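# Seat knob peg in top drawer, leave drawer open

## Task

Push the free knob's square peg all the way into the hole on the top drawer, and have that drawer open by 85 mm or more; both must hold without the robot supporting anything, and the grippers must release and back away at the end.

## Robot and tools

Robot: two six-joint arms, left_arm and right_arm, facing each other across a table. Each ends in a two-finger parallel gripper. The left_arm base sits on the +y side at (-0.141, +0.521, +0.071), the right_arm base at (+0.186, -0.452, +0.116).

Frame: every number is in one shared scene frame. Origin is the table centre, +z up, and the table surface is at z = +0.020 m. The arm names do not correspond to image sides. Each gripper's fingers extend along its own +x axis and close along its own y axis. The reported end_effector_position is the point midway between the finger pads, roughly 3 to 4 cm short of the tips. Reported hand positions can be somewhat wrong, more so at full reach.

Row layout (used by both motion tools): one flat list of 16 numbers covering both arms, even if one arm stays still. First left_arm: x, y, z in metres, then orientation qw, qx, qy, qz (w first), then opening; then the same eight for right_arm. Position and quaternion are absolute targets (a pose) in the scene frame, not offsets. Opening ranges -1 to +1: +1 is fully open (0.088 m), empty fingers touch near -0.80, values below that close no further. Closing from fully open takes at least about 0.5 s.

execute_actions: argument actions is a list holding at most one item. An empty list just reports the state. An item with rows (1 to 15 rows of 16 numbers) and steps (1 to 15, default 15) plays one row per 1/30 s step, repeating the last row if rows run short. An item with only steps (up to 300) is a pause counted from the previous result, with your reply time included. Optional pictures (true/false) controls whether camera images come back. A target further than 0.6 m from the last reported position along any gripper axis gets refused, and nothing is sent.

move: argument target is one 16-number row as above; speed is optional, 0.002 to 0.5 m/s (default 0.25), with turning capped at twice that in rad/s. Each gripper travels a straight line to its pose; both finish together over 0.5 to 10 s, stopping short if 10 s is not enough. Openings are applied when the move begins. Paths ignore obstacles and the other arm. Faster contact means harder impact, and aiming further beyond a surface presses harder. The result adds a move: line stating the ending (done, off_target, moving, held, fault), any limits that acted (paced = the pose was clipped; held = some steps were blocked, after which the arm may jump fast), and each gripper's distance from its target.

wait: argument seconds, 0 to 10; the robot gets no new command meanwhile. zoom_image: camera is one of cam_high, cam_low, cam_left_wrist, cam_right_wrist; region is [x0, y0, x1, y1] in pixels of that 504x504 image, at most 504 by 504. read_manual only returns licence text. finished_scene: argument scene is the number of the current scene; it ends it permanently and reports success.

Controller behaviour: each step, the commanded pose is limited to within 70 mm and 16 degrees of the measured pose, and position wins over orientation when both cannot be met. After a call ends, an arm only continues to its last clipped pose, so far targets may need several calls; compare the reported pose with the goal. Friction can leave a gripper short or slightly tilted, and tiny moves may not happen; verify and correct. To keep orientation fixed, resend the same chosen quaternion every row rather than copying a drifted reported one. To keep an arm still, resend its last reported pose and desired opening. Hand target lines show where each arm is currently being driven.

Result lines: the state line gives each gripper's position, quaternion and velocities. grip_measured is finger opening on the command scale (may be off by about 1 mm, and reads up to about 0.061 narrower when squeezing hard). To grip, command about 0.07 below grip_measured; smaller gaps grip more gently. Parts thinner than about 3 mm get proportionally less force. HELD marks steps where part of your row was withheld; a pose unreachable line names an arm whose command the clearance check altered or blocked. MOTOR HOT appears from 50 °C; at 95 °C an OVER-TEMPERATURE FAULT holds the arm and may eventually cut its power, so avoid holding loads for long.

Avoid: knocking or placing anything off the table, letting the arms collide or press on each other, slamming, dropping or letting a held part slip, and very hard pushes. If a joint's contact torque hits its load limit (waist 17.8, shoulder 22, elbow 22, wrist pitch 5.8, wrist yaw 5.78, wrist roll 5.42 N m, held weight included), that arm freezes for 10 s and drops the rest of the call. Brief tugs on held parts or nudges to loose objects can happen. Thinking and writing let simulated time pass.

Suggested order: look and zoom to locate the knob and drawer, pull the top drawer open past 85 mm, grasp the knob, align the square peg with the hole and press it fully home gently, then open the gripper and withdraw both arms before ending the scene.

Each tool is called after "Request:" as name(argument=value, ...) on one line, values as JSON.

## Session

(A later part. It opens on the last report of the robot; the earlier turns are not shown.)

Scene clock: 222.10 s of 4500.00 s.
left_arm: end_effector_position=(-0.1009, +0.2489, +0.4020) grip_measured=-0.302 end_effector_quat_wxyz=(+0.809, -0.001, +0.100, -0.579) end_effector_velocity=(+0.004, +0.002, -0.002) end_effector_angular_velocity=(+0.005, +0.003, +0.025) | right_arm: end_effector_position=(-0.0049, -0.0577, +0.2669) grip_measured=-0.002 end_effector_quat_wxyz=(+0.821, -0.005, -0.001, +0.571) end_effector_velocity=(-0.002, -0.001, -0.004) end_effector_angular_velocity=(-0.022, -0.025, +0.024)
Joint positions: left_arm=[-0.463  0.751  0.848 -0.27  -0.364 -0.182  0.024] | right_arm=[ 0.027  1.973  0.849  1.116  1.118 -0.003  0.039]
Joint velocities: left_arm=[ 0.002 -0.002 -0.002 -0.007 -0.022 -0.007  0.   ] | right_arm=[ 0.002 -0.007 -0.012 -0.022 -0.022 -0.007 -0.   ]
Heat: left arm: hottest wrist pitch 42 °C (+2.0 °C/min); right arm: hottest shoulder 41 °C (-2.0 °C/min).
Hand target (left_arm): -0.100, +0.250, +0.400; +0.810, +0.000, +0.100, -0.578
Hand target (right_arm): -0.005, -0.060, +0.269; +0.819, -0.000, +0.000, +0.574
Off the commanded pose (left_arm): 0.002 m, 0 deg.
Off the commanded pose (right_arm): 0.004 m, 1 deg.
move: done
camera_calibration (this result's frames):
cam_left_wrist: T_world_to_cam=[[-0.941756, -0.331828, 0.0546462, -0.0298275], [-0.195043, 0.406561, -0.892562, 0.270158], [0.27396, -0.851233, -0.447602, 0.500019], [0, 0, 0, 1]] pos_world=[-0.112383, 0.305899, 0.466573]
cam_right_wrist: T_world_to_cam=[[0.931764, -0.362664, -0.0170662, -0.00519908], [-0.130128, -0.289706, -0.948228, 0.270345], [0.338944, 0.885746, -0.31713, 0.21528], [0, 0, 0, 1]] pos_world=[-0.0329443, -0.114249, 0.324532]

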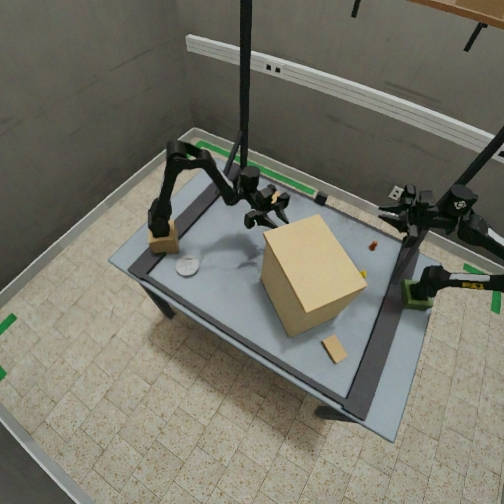

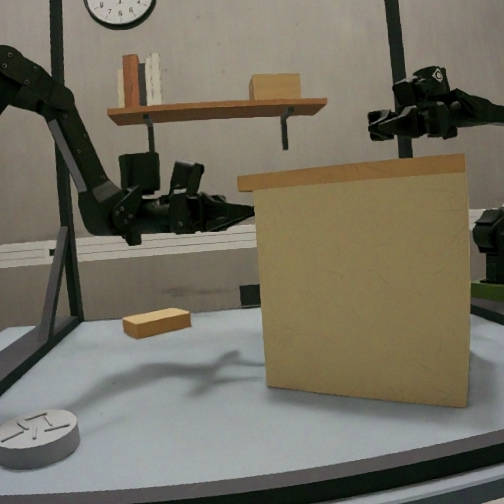

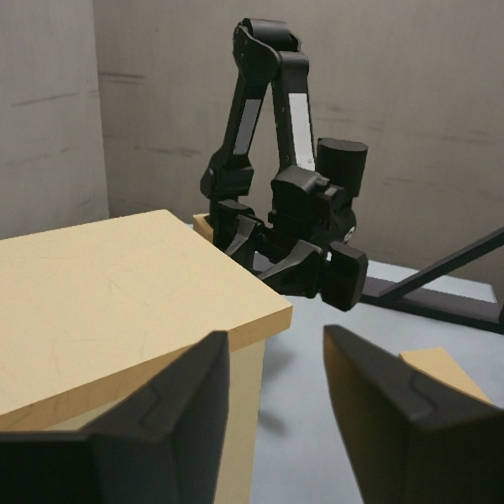

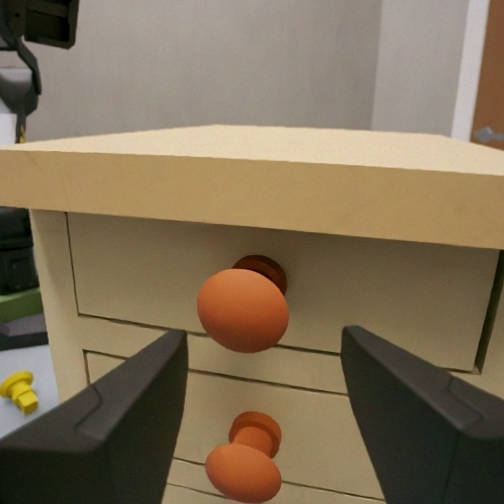

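Request:
move(target=[-0.1,0.25,0.40,0.814,0,0.1,-0.581,-0.3,0.0045,-0.017,0.269,0.819,0,0,0.574,0.0], speed=0.04)

Request:
move(target=[-0.1,0.25,0.40,0.814,0,0.1,-0.581,-0.3,0.0045,-0.017,0.269,0.819,0,0,0.574,-0.44], speed=0.02)

Request:
move(target=[-0.1,0.25,0.40,0.814,0,0.1,-0.581,-0.3,0.0135,-0.005,0.269,0.819,0,0,0.574,-0.44], speed=0.01)

Scene clock: 229.37 s of 4500.00 s.
left_arm: end_effector_position=(-0.1009, +0.2489, +0.4020) grip_measured=-0.302 end_effector_quat_wxyz=(+0.809, -0.001, +0.100, -0.579) end_effector_velocity=(-0.001, +0.001, -0.002) end_effector_angular_velocity=(+0.000, +0.019, +0.003) | right_arm: end_effector_position=(+0.0056, -0.0201, +0.2679) grip_measured=-0.002 end_effector_quat_wxyz=(+0.819, -0.004, -0.001, +0.574) end_effector_velocity=(-0.002, +0.002, +0.001) end_effector_angular_velocity=(-0.002, -0.016, +0.020)
Joint positions: left_arm=[-0.463  0.751  0.848 -0.27  -0.364 -0.182  0.024] | right_arm=[-0.065  2.026  0.944  1.077  1.021 -0.003  0.039]
Joint velocities: left_arm=[-0.007 -0.002 -0.002 -0.007 -0.007 -0.022  0.   ] | right_arm=[-0.002  0.002  0.002  0.007 -0.022 -0.022 -0.   ]
Heat: left arm: hottest wrist pitch 42 °C (+1.0 °C/min); right arm: hottest shoulder 41 °C (-2.0 °C/min).
Hand target (left_arm): -0.100, +0.250, +0.400; +0.810, +0.000, +0.100, -0.578
Hand target (right_arm): +0.004, -0.017, +0.269; +0.819, +0.000, +0.000, +0.574
Off the commanded pose (left_arm): 0.002 m, 0 deg.
Off the commanded pose (right_arm): 0.003 m, 0 deg.
After step 90, 2.90 s passed at rest.
move: done
camera_calibration (this result's frames):
cam_left_wrist: T_world_to_cam=[[-0.941756, -0.331828, 0.0546462, -0.0298275], [-0.195043, 0.406561, -0.892562, 0.270158], [0.27396, -0.851233, -0.447602, 0.500019], [0, 0, 0, 1]] pos_world=[-0.112383, 0.305899, 0.466573]
cam_right_wrist: T_world_to_cam=[[0.933928, -0.356953, -0.0190412, -0.000627481], [-0.129993, -0.289526, -0.948302, 0.283661], [0.332986, 0.888121, -0.316798, 0.178711], [0, 0, 0, 1]] pos_world=[-0.0220484, -0.0768138, 0.325599]

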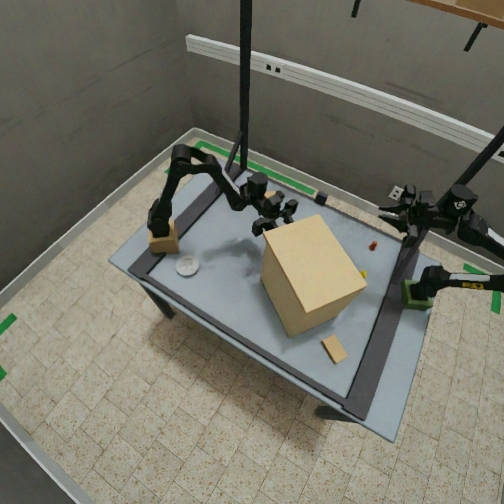

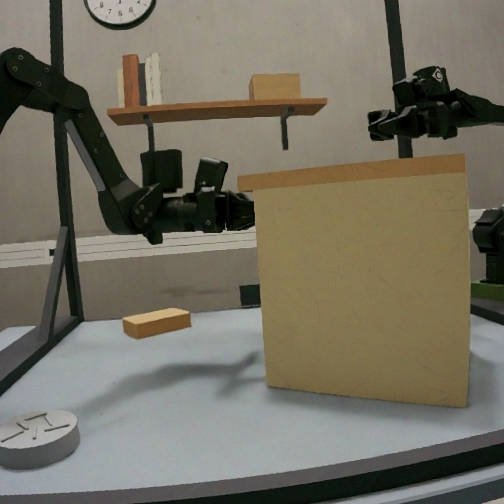

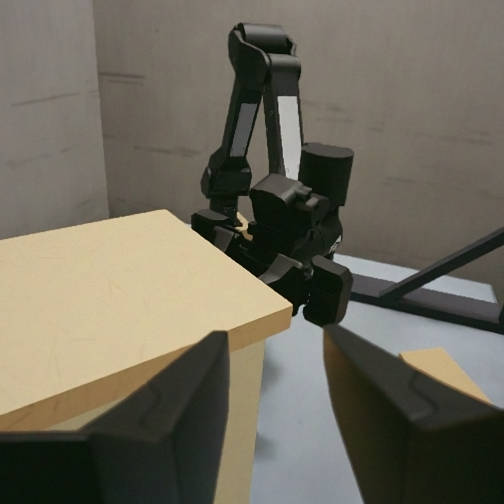

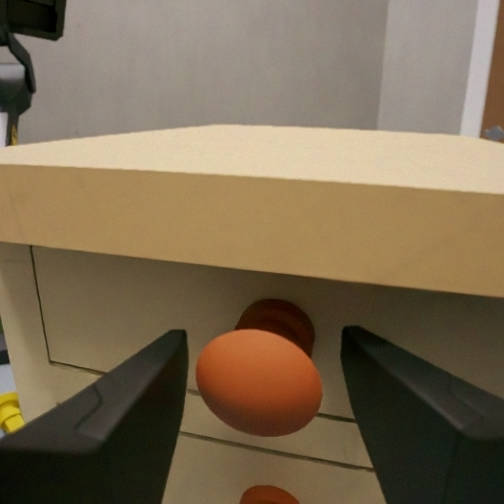

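Scene clock: 230.07 s of 4500.00 s.
left_arm: end_effector_position=(-0.1009, +0.2489, +0.4020) grip_measured=-0.302 end_effector_quat_wxyz=(+0.809, -0.001, +0.100, -0.579) end_effector_velocity=(-0.002, +0.000, -0.002) end_effector_angular_velocity=(+0.005, +0.008, -0.008) | right_arm: end_effector_position=(+0.0044, -0.0200, +0.2679) grip_measured=-0.364 end_effector_quat_wxyz=(+0.818, -0.004, -0.001, +0.576) end_effector_velocity=(+0.001, -0.000, -0.007) end_effector_angular_velocity=(-0.027, -0.027, +0.005)
Joint positions: left_arm=[-0.463  0.751  0.848 -0.27  -0.364 -0.182  0.024] | right_arm=[-0.063  2.027  0.944  1.077  1.017 -0.003  0.021]
Joint velocities: left_arm=[-0.002 -0.002 -0.002 -0.007  0.007 -0.007  0.   ] | right_arm=[-0.002  0.002 -0.007 -0.022 -0.007 -0.007  0.   ]
Heat: left arm: hottest wrist pitch 42 °C (+1.0 °C/min); right arm: hottest shoulder 41 °C (-2.0 °C/min).
Hand target (left_arm): -0.100, +0.250, +0.400; +0.810, +0.000, +0.100, -0.578
Hand target (right_arm): +0.004, -0.017, +0.269; +0.819, +0.000, -0.000, +0.574
Off the commanded pose (left_arm): 0.002 m, 0 deg.
Off the commanded pose (right_arm): 0.003 m, 1 deg.
move: done
camera_calibration (this result's frames):
cam_left_wrist: T_world_to_cam=[[-0.941756, -0.331828, 0.0546462, -0.0298275], [-0.195043, 0.406561, -0.892562, 0.270158], [0.27396, -0.851233, -0.447602, 0.500019], [0, 0, 0, 1]] pos_world=[-0.112383, 0.305899, 0.466573]
cam_right_wrist: T_world_to_cam=[[0.935821, -0.351961, -0.0190528, 0.000563628], [-0.128462, -0.29023, -0.948295, 0.283467], [0.328233, 0.889882, -0.316817, 0.179069], [0, 0, 0, 1]] pos_world=[-0.0228891, -0.0768813, 0.325554]

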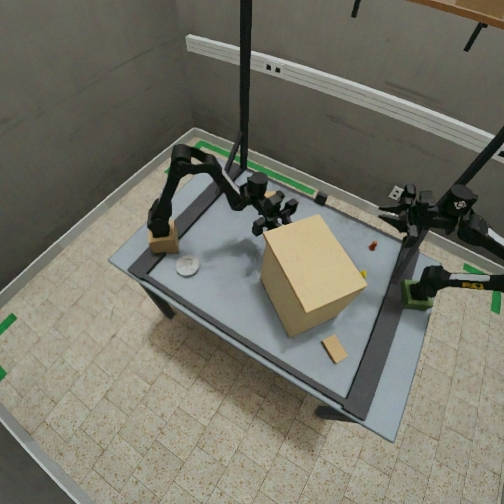

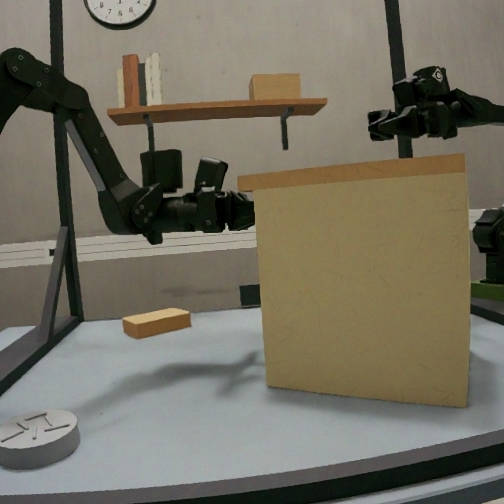

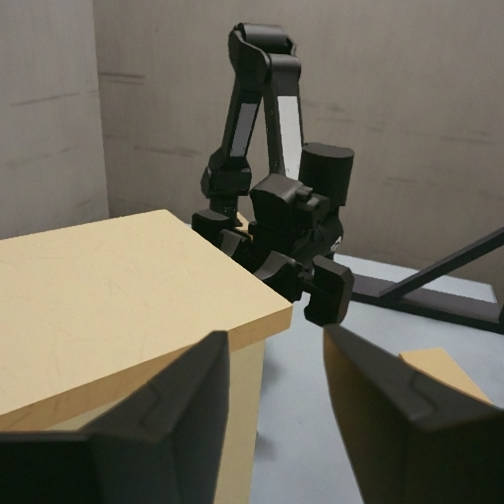

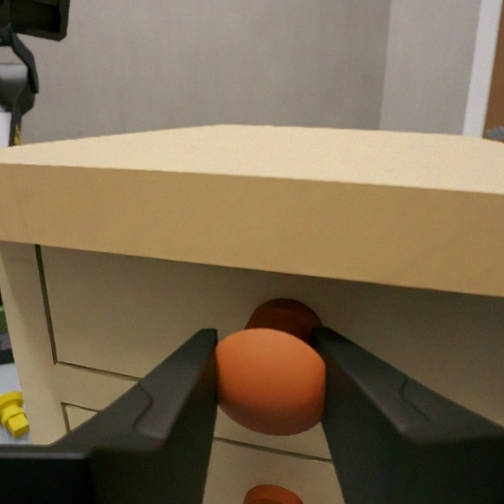

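Scene clock: 232.03 s of 4500.00 s.
left_arm: end_effector_position=(-0.1009, +0.2489, +0.4020) grip_measured=-0.302 end_effector_quat_wxyz=(+0.809, -0.001, +0.100, -0.579) end_effector_velocity=(+0.000, +0.002, -0.003) end_effector_angular_velocity=(+0.015, +0.005, +0.006) | right_arm: end_effector_position=(+0.0033, -0.0180, +0.2675) grip_measured=-0.364 end_effector_quat_wxyz=(+0.813, -0.005, -0.001, +0.583) end_effector_velocity=(-0.000, +0.001, +0.001) end_effector_angular_velocity=(-0.009, -0.022, +0.005)
Joint positions: left_arm=[-0.463  0.751  0.848 -0.27  -0.364 -0.182  0.024] | right_arm=[-0.068  2.028  0.945  1.075  0.996 -0.003  0.021]
Joint velocities: left_arm=[-0.002 -0.002  0.002 -0.022 -0.007 -0.007 -0.   ] | right_arm=[-0.002 -0.002  0.002 -0.007 -0.007 -0.022 -0.   ]
Heat: left arm: hottest wrist pitch 42 °C (+1.0 °C/min); right arm: hottest shoulder 41 °C (-2.0 °C/min).
Hand target (left_arm): -0.100, +0.250, +0.400; +0.810, +0.000, +0.100, -0.578
Hand target (right_arm): +0.014, -0.006, +0.269; +0.819, -0.000, -0.000, +0.574
Off the commanded pose (left_arm): 0.002 m, 0 deg.
Off the commanded pose (right_arm): 0.017 m, 1 deg.
move: off_target (right_arm)
camera_calibration (this result's frames):
cam_left_wrist: T_world_to_cam=[[-0.941756, -0.331828, 0.0546462, -0.0298275], [-0.195043, 0.406561, -0.892562, 0.270158], [0.27396, -0.851233, -0.447602, 0.500019], [0, 0, 0, 1]] pos_world=[-0.112383, 0.305899, 0.466573]
cam_right_wrist: T_world_to_cam=[[0.941488, -0.336592, -0.0174953, 0.00214166], [-0.122647, -0.293785, -0.947971, 0.28337], [0.31394, 0.894649, -0.317877, 0.177937], [0, 0, 0, 1]] pos_world=[-0.0231233, -0.0752203, 0.325226]

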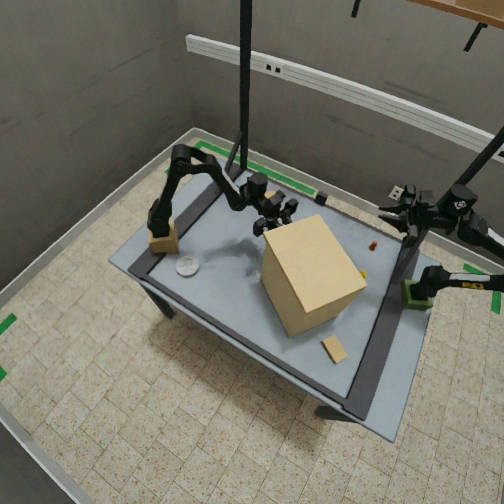

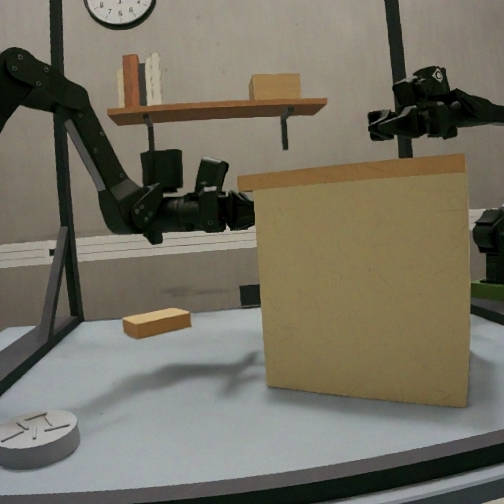

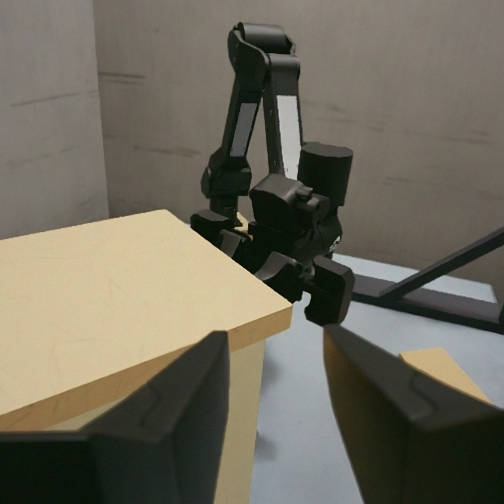

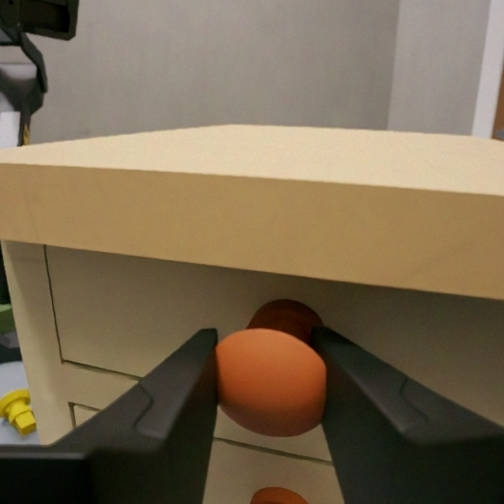

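Seated. Pull ~102 mm commanded.

Request:
move(target=[-0.1,0.25,0.40,0.814,0,0.1,-0.581,-0.3,-0.056,-0.102,0.269,0.819,0,0,0.574,-0.45], speed=0.03)

Scene clock: 237.43 s of 4500.00 s.
left_arm: end_effector_position=(-0.1009, +0.2489, +0.4020) grip_measured=-0.302 end_effector_quat_wxyz=(+0.809, -0.001, +0.100, -0.579) end_effector_velocity=(+0.000, -0.001, -0.000) end_effector_angular_velocity=(-0.009, +0.019, +0.008) | right_arm: end_effector_position=(-0.0520, -0.0968, +0.2662) grip_measured=-0.364 end_effector_quat_wxyz=(+0.823, -0.004, -0.002, +0.568) end_effector_velocity=(+0.003, -0.001, -0.002) end_effector_angular_velocity=(-0.015, -0.030, -0.010)
Joint positions: left_arm=[-0.463  0.751  0.848 -0.27  -0.364 -0.182  0.024] | right_arm=[ 0.198  2.005  0.897  1.102  1.297 -0.003  0.021]
Joint velocities: left_arm=[-0.002  0.002 -0.002  0.007 -0.007 -0.022 -0.   ] | right_arm=[-0.002 -0.002 -0.007 -0.007  0.007 -0.022 -0.   ]
Heat: left arm: hottest wrist pitch 42 °C (+1.0 °C/min); right arm: hottest shoulder 41 °C (-2.0 °C/min).
Hand target (left_arm): -0.100, +0.250, +0.400; +0.810, +0.000, +0.100, -0.578
Hand target (right_arm): -0.056, -0.102, +0.269; +0.819, +0.000, -0.000, +0.574
Off the commanded pose (left_arm): 0.002 m, 0 deg.
Off the commanded pose (right_arm): 0.007 m, 1 deg.
move: done
camera_calibration (this result's frames):
cam_left_wrist: T_world_to_cam=[[-0.941756, -0.331828, 0.0546462, -0.0298275], [-0.195043, 0.406561, -0.892562, 0.270158], [0.27396, -0.851233, -0.447602, 0.500019], [0, 0, 0, 1]] pos_world=[-0.112383, 0.305899, 0.466573]
cam_right_wrist: T_world_to_cam=[[0.928976, -0.369733, -0.0173599, 0.0237907], [-0.132093, -0.287349, -0.948674, 0.252479], [0.345768, 0.883588, -0.315779, 0.265392], [0, 0, 0, 1]] pos_world=[-0.0805144, -0.153152, 0.323739]

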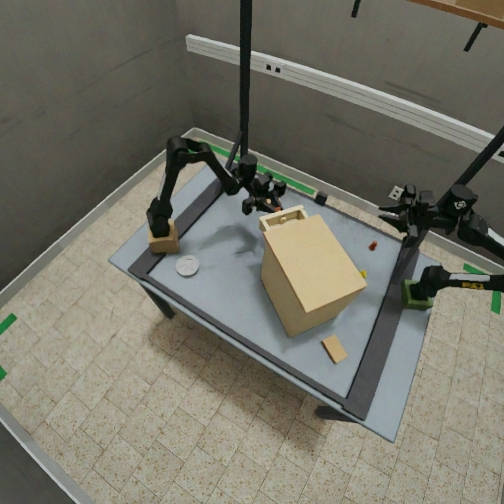

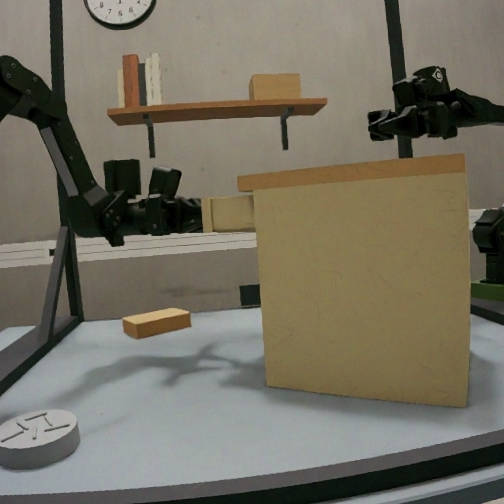

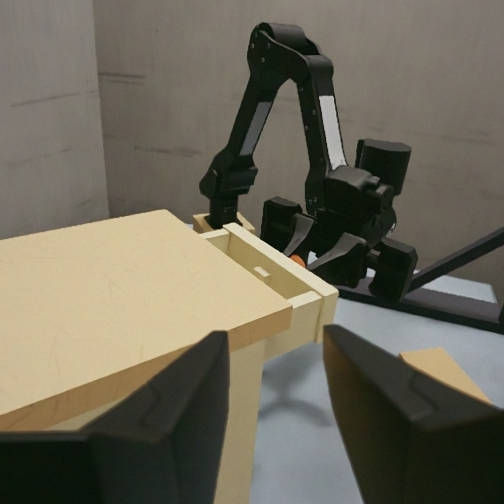

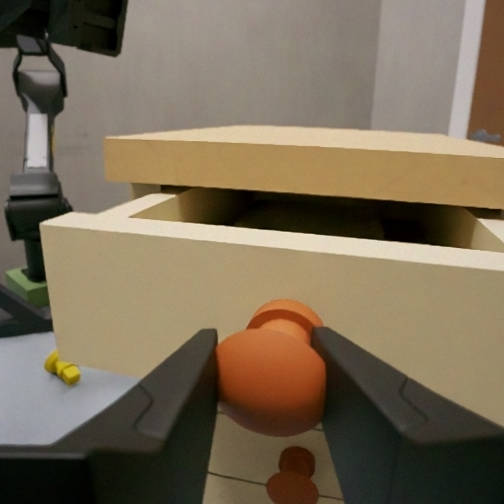

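About 95 mm. Release and retreat.

Request:
move(target=[-0.1,0.25,0.40,0.814,0,0.1,-0.581,-0.3,-0.052,-0.0968,0.268,0.819,0,0,0.574,0.2], speed=0.02)

Request:
move(target=[-0.1,0.25,0.40,0.814,0,0.1,-0.581,-0.3,-0.065,-0.17,0.27,0.766,0,0,0.643,0.2], speed=0.06)

Scene clock: 240.90 s of 4500.00 s.
left_arm: end_effector_position=(-0.1009, +0.2489, +0.4020) grip_measured=-0.302 end_effector_quat_wxyz=(+0.809, -0.001, +0.100, -0.579) end_effector_velocity=(+0.000, +0.002, -0.001) end_effector_angular_velocity=(+0.000, +0.005, +0.006) | right_arm: end_effector_position=(-0.0539, -0.0962, +0.2664) grip_measured=+0.197 end_effector_quat_wxyz=(+0.819, -0.003, -0.002, +0.573) end_effector_velocity=(-0.002, +0.001, +0.001) end_effector_angular_velocity=(-0.004, -0.009, +0.020)
Joint positions: left_arm=[-0.463  0.751  0.848 -0.27  -0.364 -0.182  0.024] | right_arm=[ 0.198  2.005  0.897  1.104  1.284 -0.003  0.049]
Joint velocities: left_arm=[-0.002 -0.007 -0.002 -0.007 -0.007 -0.007 -0.   ] | right_arm=[-0.002 -0.007 -0.002 -0.007 -0.022 -0.007  0.   ]
Heat: left arm: hottest wrist pitch 42 °C (+1.0 °C/min); right arm: hottest shoulder 41 °C (-1.0 °C/min).
Hand target (left_arm): -0.100, +0.250, +0.400; +0.810, +0.000, +0.100, -0.578
Hand target (right_arm): -0.052, -0.097, +0.268; +0.819, -0.000, -0.000, +0.574
Off the commanded pose (left_arm): 0.002 m, 0 deg.
Off the commanded pose (right_arm): 0.003 m, 0 deg.
move: done
camera_calibration (this result's frames):
cam_left_wrist: T_world_to_cam=[[-0.941756, -0.331828, 0.0546462, -0.0298275], [-0.195043, 0.406561, -0.892562, 0.270158], [0.27396, -0.851233, -0.447602, 0.500019], [0, 0, 0, 1]] pos_world=[-0.112383, 0.305899, 0.466573]
cam_right_wrist: T_world_to_cam=[[0.933664, -0.357634, -0.0192193, 0.0276932], [-0.129857, -0.288026, -0.948777, 0.252661], [0.333779, 0.888335, -0.315361, 0.265311], [0, 0, 0, 1]] pos_world=[-0.0816016, -0.153008, 0.32392]

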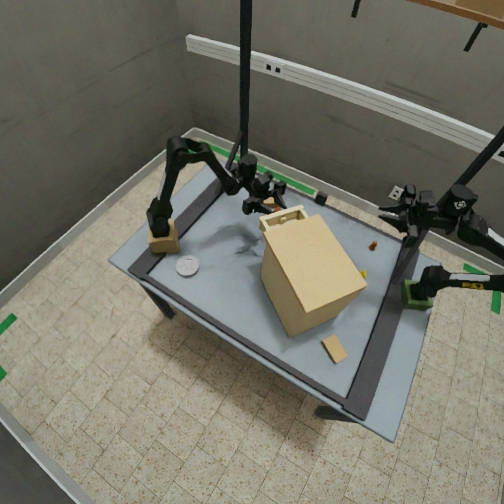

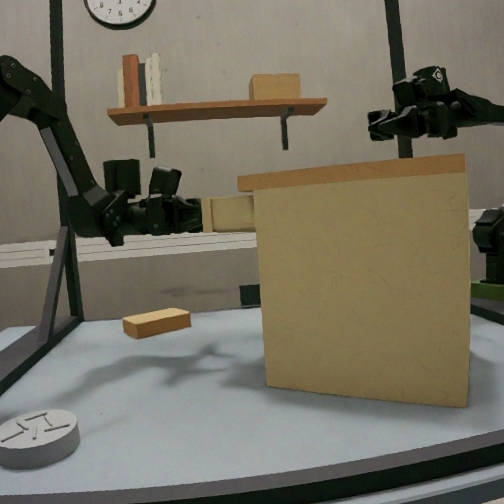

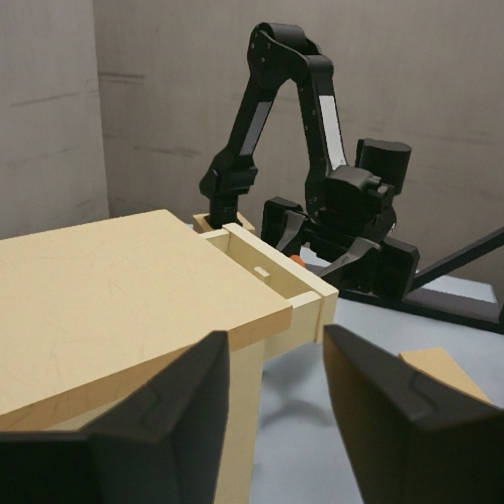

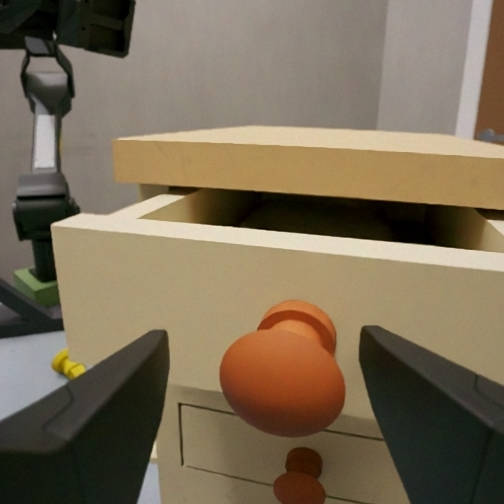

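Scene clock: 242.70 s of 4500.00 s.
left_arm: end_effector_position=(-0.1009, +0.2489, +0.4020) grip_measured=-0.302 end_effector_quat_wxyz=(+0.809, -0.001, +0.100, -0.579) end_effector_velocity=(+0.000, +0.001, -0.004) end_effector_angular_velocity=(+0.005, +0.019, +0.008) | right_arm: end_effector_position=(-0.0664, -0.1679, +0.2680) grip_measured=+0.198 end_effector_quat_wxyz=(+0.766, -0.003, -0.002, +0.643) end_effector_velocity=(+0.004, -0.001, -0.003) end_effector_angular_velocity=(-0.011, -0.037, -0.010)
Joint positions: left_arm=[-0.463  0.751  0.848 -0.27  -0.364 -0.182  0.024] | right_arm=[ 0.378  1.857  0.67   1.181  1.289 -0.003  0.049]
Joint velocities: left_arm=[-0.002 -0.002 -0.007 -0.007 -0.007 -0.022 -0.   ] | right_arm=[-0.002 -0.002 -0.012 -0.007  0.007 -0.022  0.   ]
Heat: left arm: hottest wrist pitch 42 °C (+1.0 °C/min); right arm: hottest shoulder 41 °C (-1.0 °C/min).
Hand target (left_arm): -0.100, +0.250, +0.400; +0.810, +0.000, +0.100, -0.578
Hand target (right_arm): -0.065, -0.170, +0.270; +0.766, +0.000, -0.000, +0.643
Off the commanded pose (left_arm): 0.002 m, 0 deg.
Off the commanded pose (right_arm): 0.003 m, 0 deg.
move: done
camera_calibration (this result's frames):
cam_left_wrist: T_world_to_cam=[[-0.941756, -0.331828, 0.0546462, -0.0298275], [-0.195043, 0.406561, -0.892562, 0.270158], [0.27396, -0.851233, -0.447602, 0.500019], [0, 0, 0, 1]] pos_world=[-0.112383, 0.305899, 0.466573]
cam_right_wrist: T_world_to_cam=[[0.981768, -0.189146, -0.0188456, 0.0451244], [-0.0772454, -0.306414, -0.948759, 0.232366], [0.173679, 0.932917, -0.315439, 0.330582], [0, 0, 0, 1]] pos_world=[-0.0837678, -0.22867, 0.325588]

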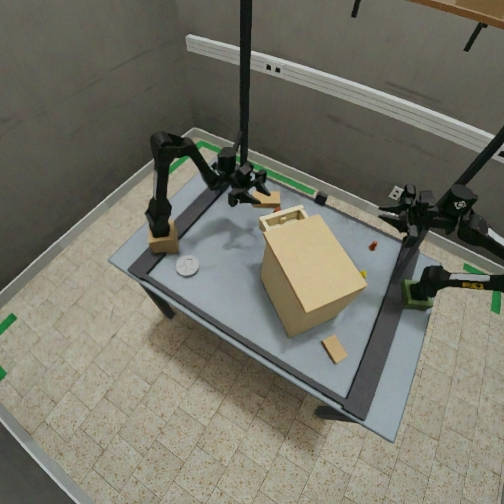

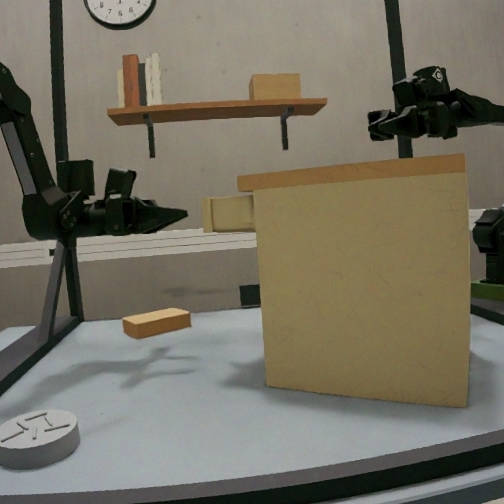

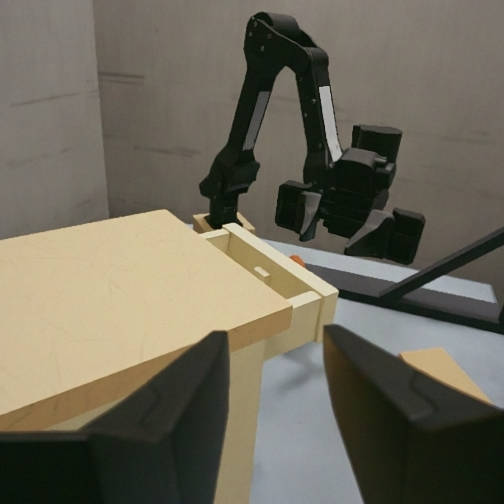

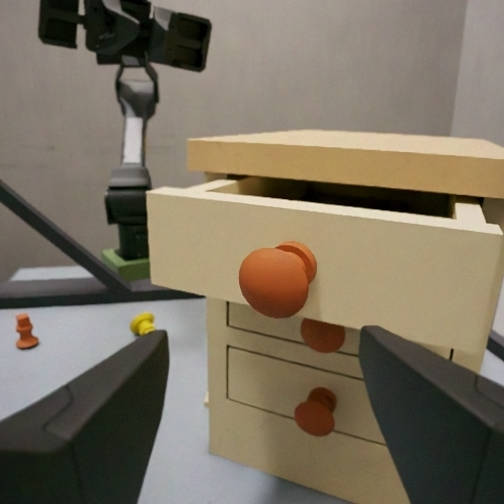

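Request:
finished_scene(scene=2)

The scene is finished: the task was done.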